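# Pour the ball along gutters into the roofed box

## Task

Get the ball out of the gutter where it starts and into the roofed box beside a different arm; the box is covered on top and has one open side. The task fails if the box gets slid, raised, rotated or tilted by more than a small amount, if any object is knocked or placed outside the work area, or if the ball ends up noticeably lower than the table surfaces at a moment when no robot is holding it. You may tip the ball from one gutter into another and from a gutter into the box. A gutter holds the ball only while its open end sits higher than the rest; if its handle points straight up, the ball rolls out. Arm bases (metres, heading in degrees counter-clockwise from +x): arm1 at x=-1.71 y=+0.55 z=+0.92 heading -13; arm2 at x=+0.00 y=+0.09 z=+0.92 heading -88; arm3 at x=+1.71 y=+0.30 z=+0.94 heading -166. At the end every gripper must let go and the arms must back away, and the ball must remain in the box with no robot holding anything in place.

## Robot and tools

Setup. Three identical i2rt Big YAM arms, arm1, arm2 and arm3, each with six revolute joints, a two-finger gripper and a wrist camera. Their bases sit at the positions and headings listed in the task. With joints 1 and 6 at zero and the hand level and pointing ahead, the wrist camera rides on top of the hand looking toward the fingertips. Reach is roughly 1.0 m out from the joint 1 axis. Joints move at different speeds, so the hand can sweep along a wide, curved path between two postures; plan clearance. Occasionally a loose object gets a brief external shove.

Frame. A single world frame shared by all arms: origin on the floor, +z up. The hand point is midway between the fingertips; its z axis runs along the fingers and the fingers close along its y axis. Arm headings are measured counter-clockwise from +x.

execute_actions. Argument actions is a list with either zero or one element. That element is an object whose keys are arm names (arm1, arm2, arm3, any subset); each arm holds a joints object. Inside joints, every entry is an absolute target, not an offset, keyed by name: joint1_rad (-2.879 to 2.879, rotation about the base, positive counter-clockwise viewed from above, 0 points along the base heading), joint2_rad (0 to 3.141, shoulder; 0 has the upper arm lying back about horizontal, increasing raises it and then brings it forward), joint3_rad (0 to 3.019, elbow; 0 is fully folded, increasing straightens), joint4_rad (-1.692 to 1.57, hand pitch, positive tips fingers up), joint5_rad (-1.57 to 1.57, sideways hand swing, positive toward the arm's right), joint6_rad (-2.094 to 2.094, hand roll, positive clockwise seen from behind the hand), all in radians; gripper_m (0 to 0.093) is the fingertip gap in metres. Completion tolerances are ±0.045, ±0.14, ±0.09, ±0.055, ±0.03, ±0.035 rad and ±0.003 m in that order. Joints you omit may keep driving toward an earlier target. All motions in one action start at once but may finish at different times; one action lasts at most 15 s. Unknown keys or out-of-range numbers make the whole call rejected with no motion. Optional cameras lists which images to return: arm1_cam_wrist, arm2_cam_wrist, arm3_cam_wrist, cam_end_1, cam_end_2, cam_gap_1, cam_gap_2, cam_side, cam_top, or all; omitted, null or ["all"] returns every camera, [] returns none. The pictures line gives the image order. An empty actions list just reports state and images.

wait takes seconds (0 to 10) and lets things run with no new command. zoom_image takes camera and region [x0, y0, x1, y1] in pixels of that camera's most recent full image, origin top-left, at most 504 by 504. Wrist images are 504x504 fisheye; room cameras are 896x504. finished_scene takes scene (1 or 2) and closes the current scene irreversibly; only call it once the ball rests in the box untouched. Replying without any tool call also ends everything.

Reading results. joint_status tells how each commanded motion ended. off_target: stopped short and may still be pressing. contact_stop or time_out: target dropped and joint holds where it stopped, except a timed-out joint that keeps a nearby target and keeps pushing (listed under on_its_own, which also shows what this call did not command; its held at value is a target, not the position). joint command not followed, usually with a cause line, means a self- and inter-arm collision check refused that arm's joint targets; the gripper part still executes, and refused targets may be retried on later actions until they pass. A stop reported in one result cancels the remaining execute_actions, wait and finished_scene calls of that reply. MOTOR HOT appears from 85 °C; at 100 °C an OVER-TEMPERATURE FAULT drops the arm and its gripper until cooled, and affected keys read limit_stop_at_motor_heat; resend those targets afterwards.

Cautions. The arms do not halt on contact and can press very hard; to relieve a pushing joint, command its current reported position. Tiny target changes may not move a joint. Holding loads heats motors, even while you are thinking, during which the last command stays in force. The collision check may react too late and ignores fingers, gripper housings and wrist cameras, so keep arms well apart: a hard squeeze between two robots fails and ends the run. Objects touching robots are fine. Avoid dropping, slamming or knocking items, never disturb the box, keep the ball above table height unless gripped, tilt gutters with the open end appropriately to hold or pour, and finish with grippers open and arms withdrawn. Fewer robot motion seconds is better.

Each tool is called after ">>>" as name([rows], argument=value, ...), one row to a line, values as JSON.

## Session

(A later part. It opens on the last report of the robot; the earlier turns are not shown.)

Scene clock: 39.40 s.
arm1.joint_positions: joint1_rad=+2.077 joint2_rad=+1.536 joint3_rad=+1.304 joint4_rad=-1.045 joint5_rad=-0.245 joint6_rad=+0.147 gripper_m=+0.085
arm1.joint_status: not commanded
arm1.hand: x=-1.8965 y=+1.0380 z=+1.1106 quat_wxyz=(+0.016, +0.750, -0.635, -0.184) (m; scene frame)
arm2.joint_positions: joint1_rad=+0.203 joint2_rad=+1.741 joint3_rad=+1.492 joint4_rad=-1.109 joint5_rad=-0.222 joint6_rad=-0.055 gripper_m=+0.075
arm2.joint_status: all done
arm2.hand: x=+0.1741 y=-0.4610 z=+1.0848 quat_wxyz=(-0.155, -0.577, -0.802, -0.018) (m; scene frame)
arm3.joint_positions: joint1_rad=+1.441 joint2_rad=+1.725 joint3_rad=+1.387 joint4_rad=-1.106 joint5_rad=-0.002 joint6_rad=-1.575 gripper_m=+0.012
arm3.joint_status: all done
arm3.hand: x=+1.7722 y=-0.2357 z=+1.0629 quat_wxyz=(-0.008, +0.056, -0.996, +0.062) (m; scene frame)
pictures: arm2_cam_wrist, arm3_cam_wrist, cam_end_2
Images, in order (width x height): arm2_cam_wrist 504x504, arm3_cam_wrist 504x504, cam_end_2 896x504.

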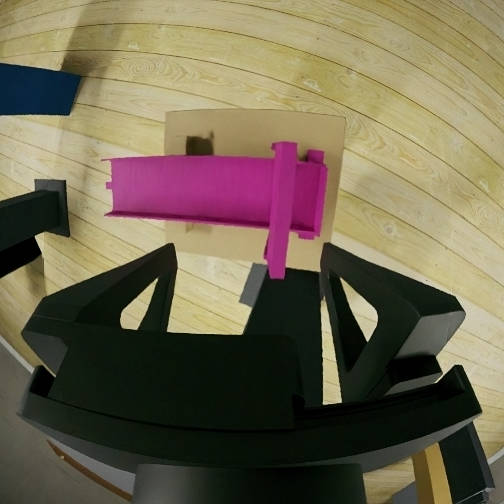

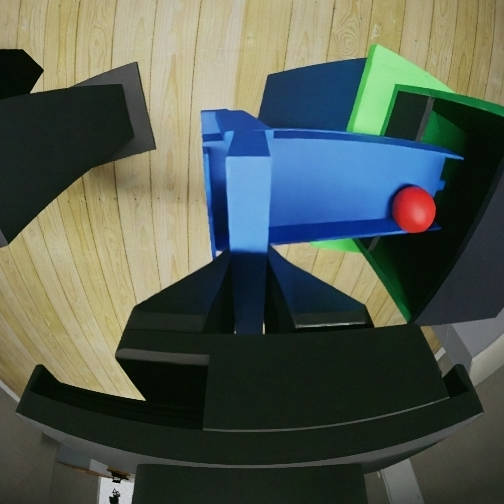

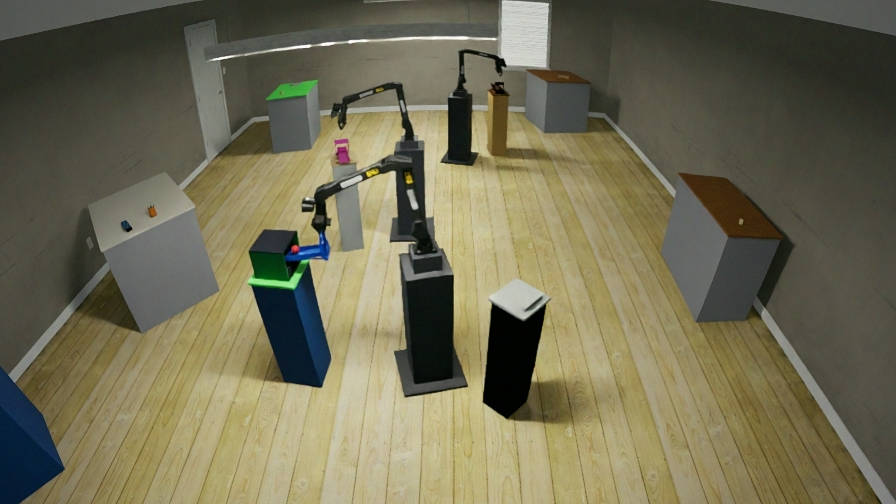

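>>> wait(seconds=1.0)

Scene clock: 40.47 s.
arm1.joint_positions: joint1_rad=+2.077 joint2_rad=+1.536 joint3_rad=+1.304 joint4_rad=-1.045 joint5_rad=-0.245 joint6_rad=+0.147 gripper_m=+0.085
arm1.joint_status: not commanded
arm1.hand: x=-1.8965 y=+1.0380 z=+1.1106 quat_wxyz=(+0.016, +0.750, -0.635, -0.184) (m; scene frame)
arm2.joint_positions: joint1_rad=+0.203 joint2_rad=+1.741 joint3_rad=+1.492 joint4_rad=-1.109 joint5_rad=-0.222 joint6_rad=-0.055 gripper_m=+0.075
arm2.joint_status: all done
arm2.hand: x=+0.1741 y=-0.4610 z=+1.0848 quat_wxyz=(-0.155, -0.577, -0.802, -0.018) (m; scene frame)
arm3.joint_positions: joint1_rad=+1.441 joint2_rad=+1.725 joint3_rad=+1.387 joint4_rad=-1.107 joint5_rad=-0.002 joint6_rad=-1.575 gripper_m=+0.012
arm3.joint_status: all done
arm3.hand: x=+1.7722 y=-0.2355 z=+1.0629 quat_wxyz=(-0.008, +0.056, -0.997, +0.061) (m; scene frame)
wait: 1.00 s; at rest by 0.20 s
pictures: arm1_cam_wrist, arm2_cam_wrist, arm3_cam_wrist, cam_end_1, cam_end_2, cam_gap_1, cam_gap_2, cam_side, cam_top
Images, in order (width x height): arm1_cam_wrist 504x504, arm2_cam_wrist 504x504, arm3_cam_wrist 504x504, cam_end_1 896x504, cam_end_2 896x504, cam_gap_1 896x504, cam_gap_2 896x504, cam_side 896x504, cam_top 896x504.

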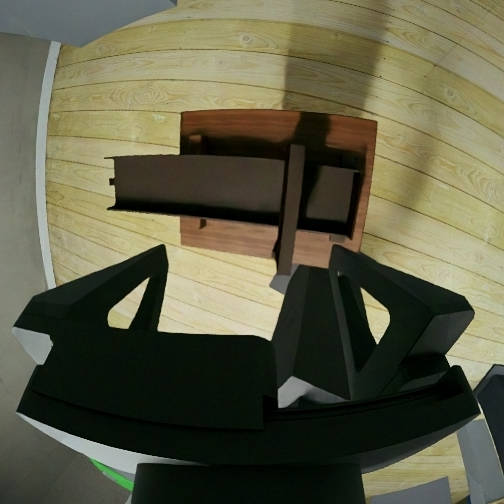

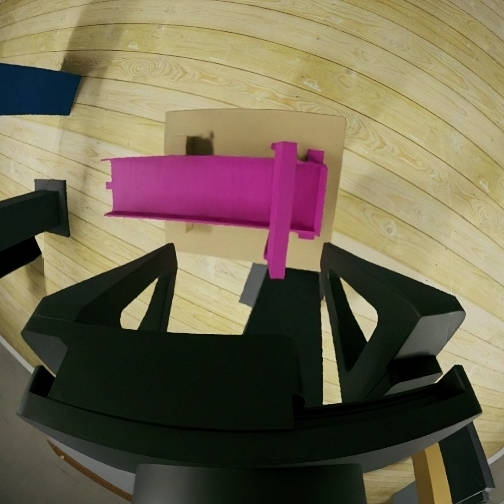

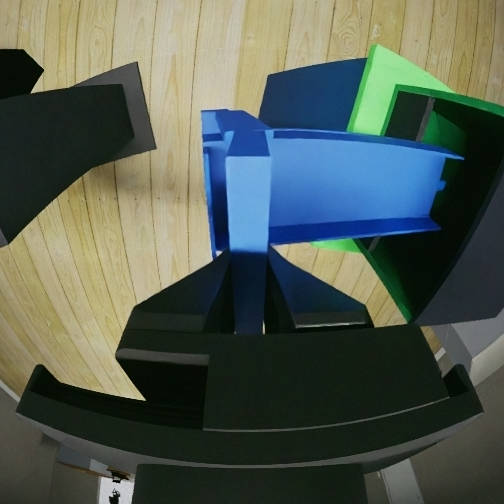

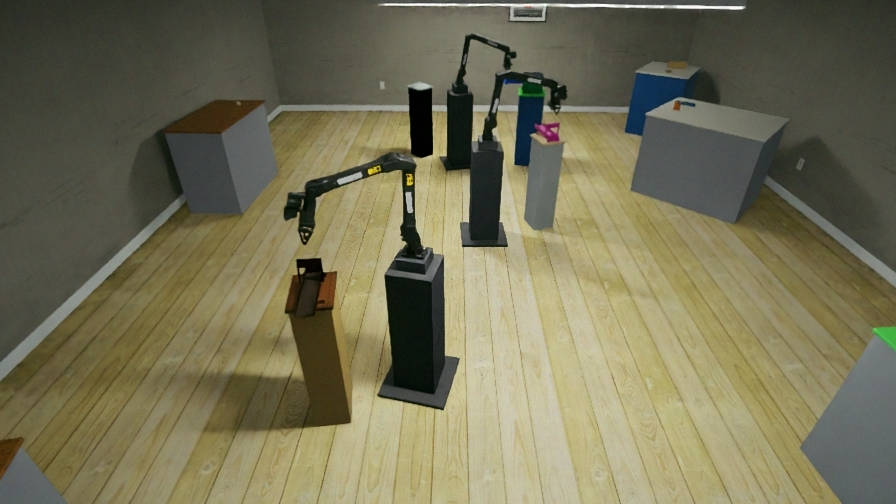

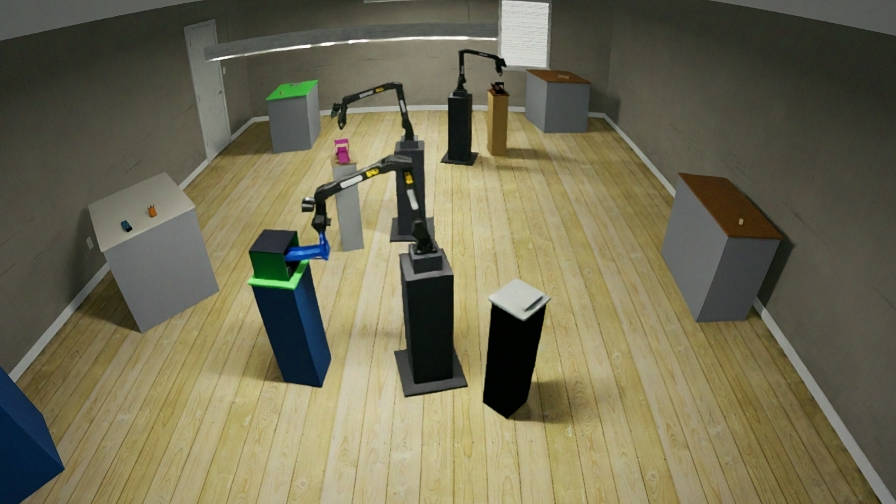

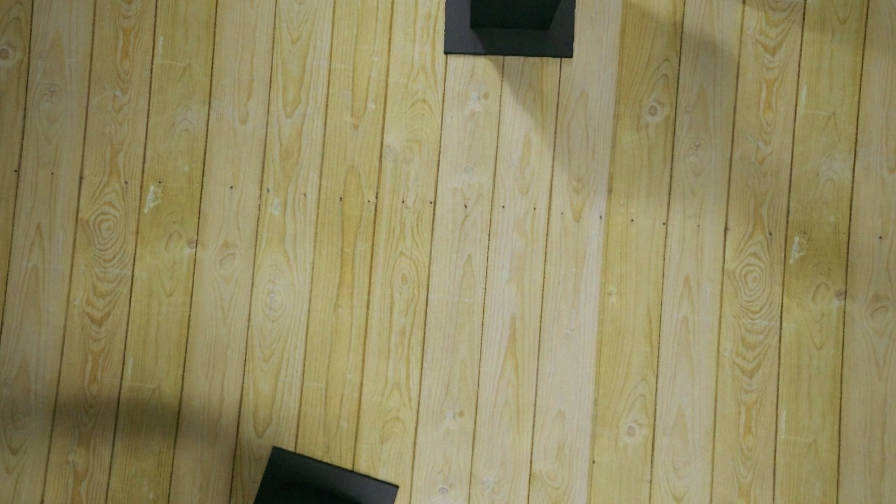

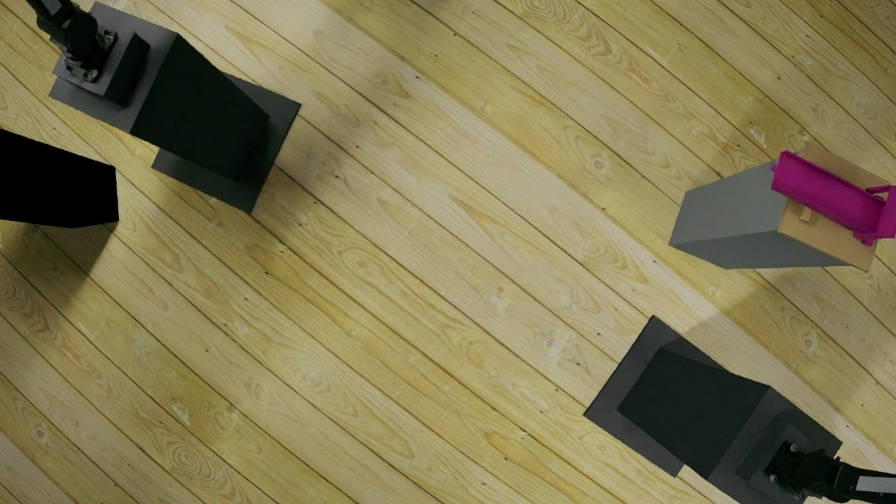

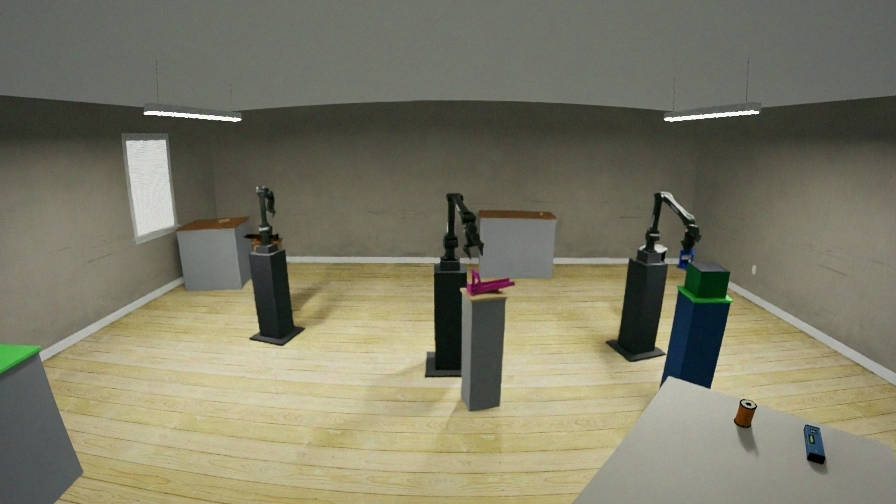

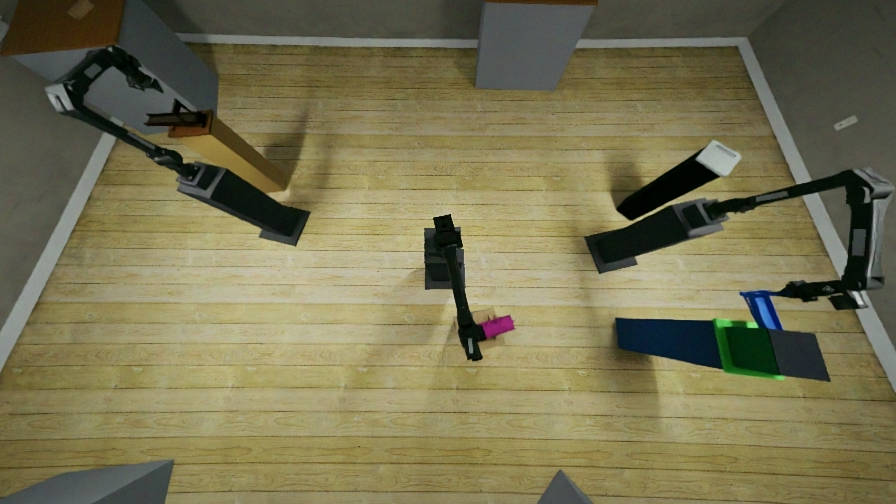

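>>> execute_actions([
  {"arm3":{"joints":{"joint2_rad":1.65,"joint3_rad":1.26,"joint4_rad":-1.26}}},
], cameras=["arm3_cam_wrist","cam_end_2"])

Scene clock: 42.43 s.
arm1.joint_positions: joint1_rad=+2.077 joint2_rad=+1.536 joint3_rad=+1.304 joint4_rad=-1.045 joint5_rad=-0.245 joint6_rad=+0.147 gripper_m=+0.085
arm1.joint_status: not commanded
arm1.hand: x=-1.8965 y=+1.0380 z=+1.1106 quat_wxyz=(+0.016, +0.750, -0.635, -0.184) (m; scene frame)
arm2.joint_positions: joint1_rad=+0.203 joint2_rad=+1.741 joint3_rad=+1.492 joint4_rad=-1.109 joint5_rad=-0.222 joint6_rad=-0.055 gripper_m=+0.075
arm2.joint_status: not commanded
arm2.hand: x=+0.1741 y=-0.4610 z=+1.0848 quat_wxyz=(-0.155, -0.577, -0.802, -0.018) (m; scene frame)
arm3.joint_positions: joint1_rad=+1.441 joint2_rad=+1.652 joint3_rad=+1.259 joint4_rad=-1.257 joint5_rad=-0.002 joint6_rad=-1.575 gripper_m=+0.012
arm3.joint_status: all done
arm3.hand: x=+1.7631 y=-0.1512 z=+1.0504 quat_wxyz=(-0.003, +0.056, -0.998, -0.041) (m; scene frame)
pictures: arm3_cam_wrist, cam_end_2
Images, in order (width x height): arm3_cam_wrist 504x504, cam_end_2 896x504.

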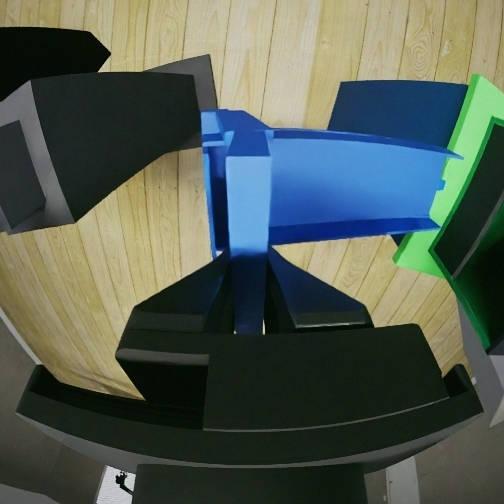

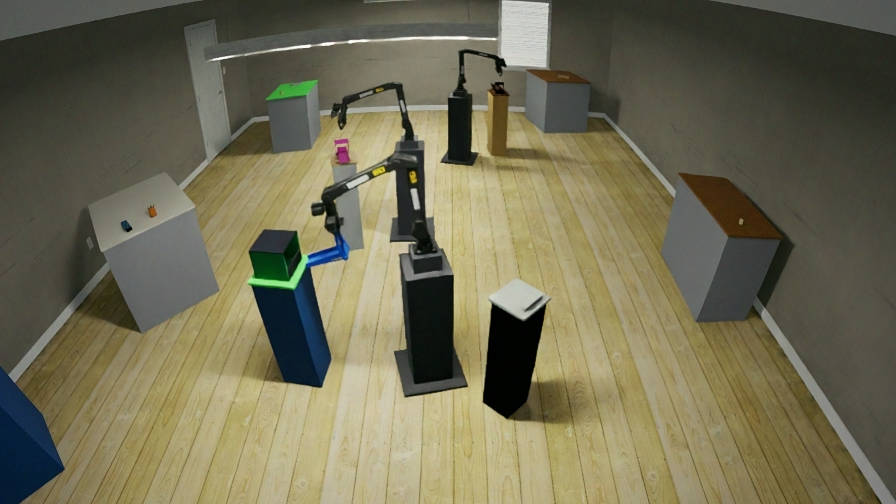

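>>> execute_actions([
  {"arm3":{"joints":{"joint1_rad":-2.265,"joint2_rad":1.54,"joint3_rad":1.038,"joint4_rad":-0.845,"joint5_rad":0.075,"joint6_rad":-1.24}}},
], cameras=["arm3_cam_wrist","cam_end_2"])

Scene clock: 45.40 s.
arm1.joint_positions: joint1_rad=+2.077 joint2_rad=+1.536 joint3_rad=+1.304 joint4_rad=-1.045 joint5_rad=-0.245 joint6_rad=+0.147 gripper_m=+0.085
arm1.joint_status: not commanded
arm1.hand: x=-1.8965 y=+1.0380 z=+1.1106 quat_wxyz=(+0.016, +0.750, -0.635, -0.184) (m; scene frame)
arm2.joint_positions: joint1_rad=+0.203 joint2_rad=+1.741 joint3_rad=+1.492 joint4_rad=-1.109 joint5_rad=-0.222 joint6_rad=-0.055 gripper_m=+0.075
arm2.joint_status: not commanded
arm2.hand: x=+0.1741 y=-0.4610 z=+1.0848 quat_wxyz=(-0.155, -0.577, -0.802, -0.018) (m; scene frame)
arm3.joint_positions: joint1_rad=-2.271 joint2_rad=+1.551 joint3_rad=+1.047 joint4_rad=-0.847 joint5_rad=+0.074 joint6_rad=-1.245 gripper_m=+0.012
arm3.joint_status: all done
arm3.hand: x=+1.9356 y=+0.7144 z=+1.0295 quat_wxyz=(+0.109, -0.915, +0.385, -0.047) (m; scene frame)
pictures: arm3_cam_wrist, cam_end_2
Images, in order (width x height): arm3_cam_wrist 504x504, cam_end_2 896x504.

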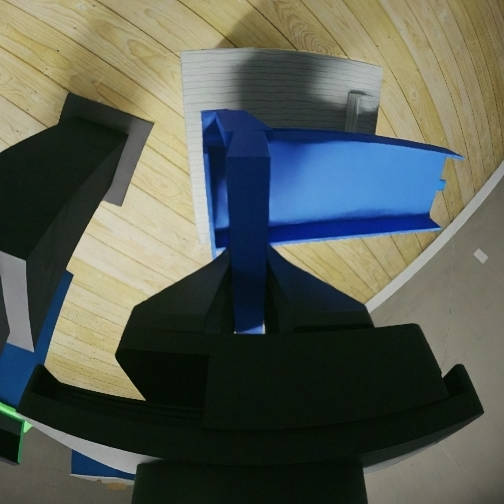

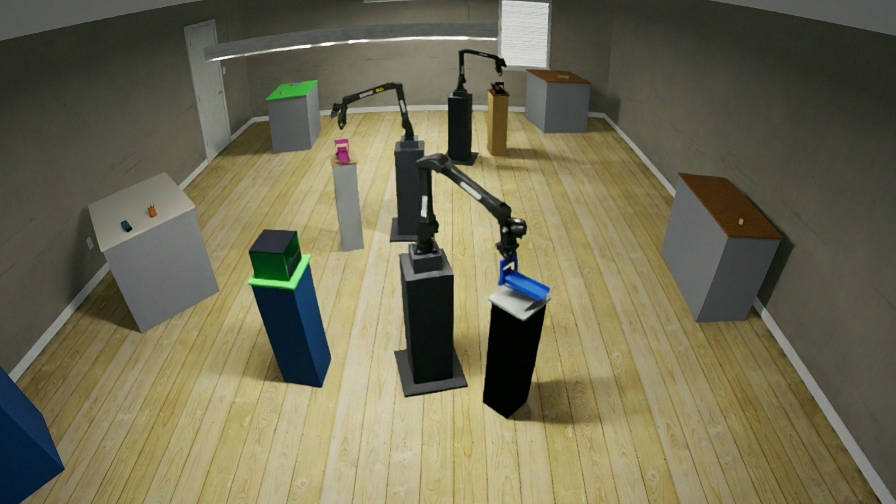

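>>> execute_actions([
  {"arm3":{"joints":{"joint2_rad":1.66,"joint4_rad":-0.728}}},
], cameras=["arm3_cam_wrist"])

Scene clock: 46.40 s.
arm1.joint_positions: joint1_rad=+2.077 joint2_rad=+1.536 joint3_rad=+1.304 joint4_rad=-1.045 joint5_rad=-0.245 joint6_rad=+0.147 gripper_m=+0.085
arm1.joint_status: not commanded
arm1.hand: x=-1.8965 y=+1.0380 z=+1.1106 quat_wxyz=(+0.016, +0.750, -0.635, -0.184) (m; scene frame)
arm2.joint_positions: joint1_rad=+0.203 joint2_rad=+1.741 joint3_rad=+1.492 joint4_rad=-1.109 joint5_rad=-0.222 joint6_rad=-0.055 gripper_m=+0.075
arm2.joint_status: not commanded
arm2.hand: x=+0.1741 y=-0.4610 z=+1.0848 quat_wxyz=(-0.155, -0.577, -0.802, -0.018) (m; scene frame)
arm3.joint_positions: joint1_rad=-2.271 joint2_rad=+1.673 joint3_rad=+1.040 joint4_rad=-0.739 joint5_rad=+0.074 joint6_rad=-1.245 gripper_m=+0.012
arm3.joint_status: all done
arm3.hand: x=+1.9422 y=+0.7275 z=+0.9768 quat_wxyz=(+0.099, -0.917, +0.385, -0.046) (m; scene frame)
pictures: arm3_cam_wrist
Images, in order (width x height): arm3_cam_wrist 504x504.

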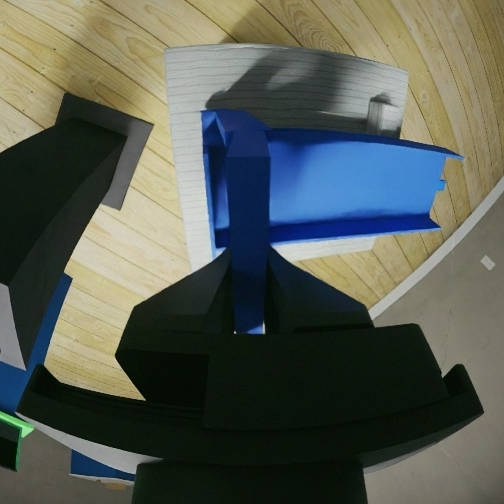

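>>> execute_actions([
  {"arm3":{"joints":{"gripper_m":0.045}}},
], cameras=["arm3_cam_wrist"])

Scene clock: 47.00 s.
arm1.joint_positions: joint1_rad=+2.077 joint2_rad=+1.536 joint3_rad=+1.304 joint4_rad=-1.045 joint5_rad=-0.245 joint6_rad=+0.147 gripper_m=+0.085
arm1.joint_status: not commanded
arm1.hand: x=-1.8965 y=+1.0380 z=+1.1106 quat_wxyz=(+0.016, +0.750, -0.635, -0.184) (m; scene frame)
arm2.joint_positions: joint1_rad=+0.203 joint2_rad=+1.741 joint3_rad=+1.492 joint4_rad=-1.109 joint5_rad=-0.222 joint6_rad=-0.055 gripper_m=+0.075
arm2.joint_status: not commanded
arm2.hand: x=+0.1741 y=-0.4610 z=+1.0848 quat_wxyz=(-0.155, -0.577, -0.802, -0.018) (m; scene frame)
arm3.joint_positions: joint1_rad=-2.271 joint2_rad=+1.673 joint3_rad=+1.040 joint4_rad=-0.738 joint5_rad=+0.074 joint6_rad=-1.244 gripper_m=+0.045
arm3.joint_status: all done
arm3.hand: x=+1.9425 y=+0.7275 z=+0.9769 quat_wxyz=(+0.099, -0.916, +0.385, -0.046) (m; scene frame)
pictures: arm3_cam_wrist
Images, in order (width x height): arm3_cam_wrist 504x504.

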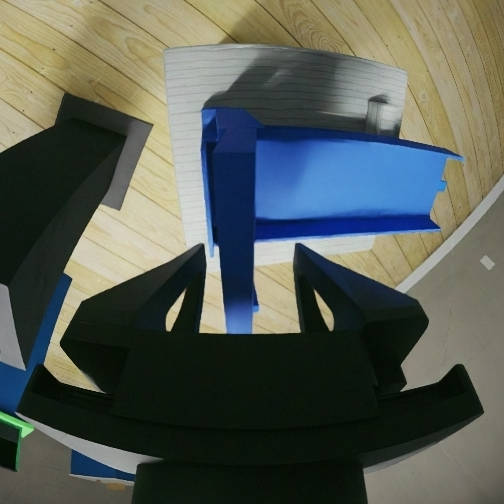

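>>> execute_actions([
  {"arm3":{"joints":{"joint2_rad":1.40,"joint4_rad":-1.0,"gripper_m":0.085}}},
], cameras=["arm3_cam_wrist","cam_end_2","cam_top"])

Scene clock: 48.30 s.
arm1.joint_positions: joint1_rad=+2.077 joint2_rad=+1.536 joint3_rad=+1.304 joint4_rad=-1.045 joint5_rad=-0.245 joint6_rad=+0.147 gripper_m=+0.085
arm1.joint_status: not commanded
arm1.hand: x=-1.8965 y=+1.0380 z=+1.1106 quat_wxyz=(+0.016, +0.750, -0.635, -0.184) (m; scene frame)
arm2.joint_positions: joint1_rad=+0.203 joint2_rad=+1.741 joint3_rad=+1.492 joint4_rad=-1.109 joint5_rad=-0.222 joint6_rad=-0.055 gripper_m=+0.075
arm2.joint_status: not commanded
arm2.hand: x=+0.1741 y=-0.4610 z=+1.0848 quat_wxyz=(-0.155, -0.577, -0.802, -0.018) (m; scene frame)
arm3.joint_positions: joint1_rad=-2.271 joint2_rad=+1.387 joint3_rad=+1.040 joint4_rad=-0.992 joint5_rad=+0.074 joint6_rad=-1.244 gripper_m=+0.085
arm3.joint_status: all done
arm3.hand: x=+1.9194 y=+0.6827 z=+1.0893 quat_wxyz=(+0.115, -0.914, +0.385, -0.047) (m; scene frame)
pictures: arm3_cam_wrist, cam_end_2, cam_top
Images, in order (width x height): arm3_cam_wrist 504x504, cam_end_2 896x504, cam_top 896x504.

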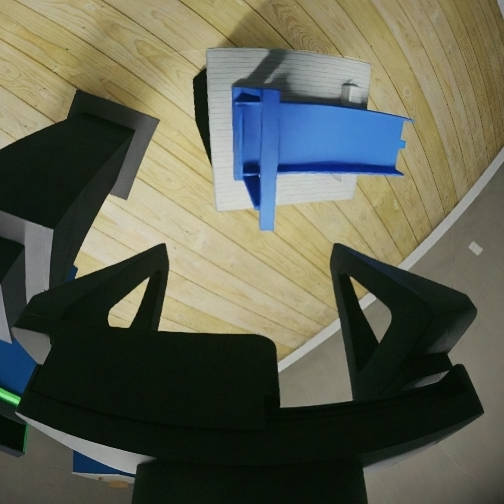

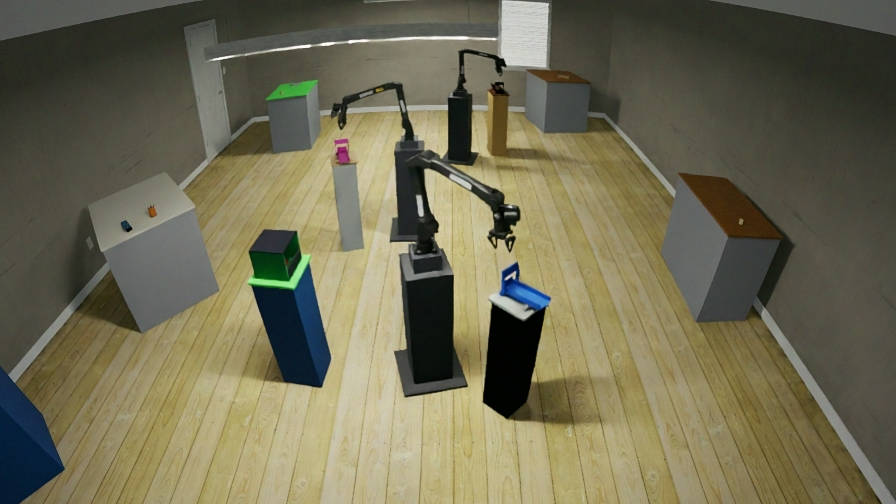

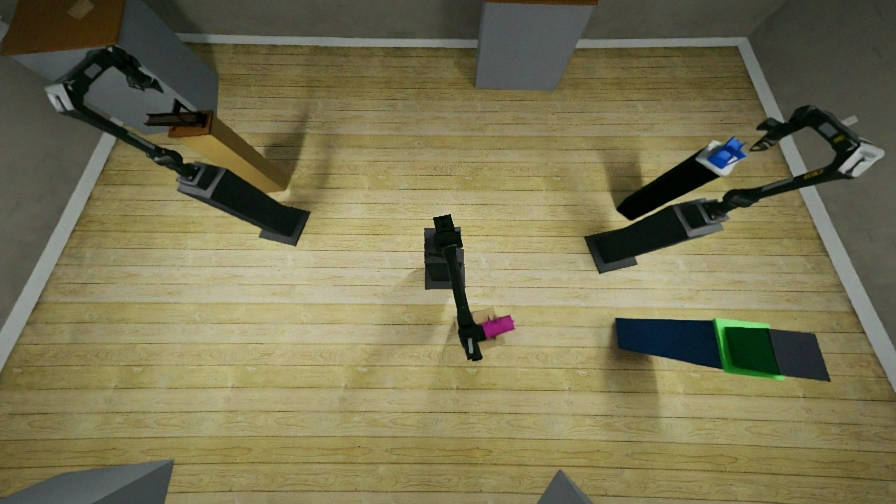

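>>> finished_scene(scene=2)

The scene is finished: the task was done.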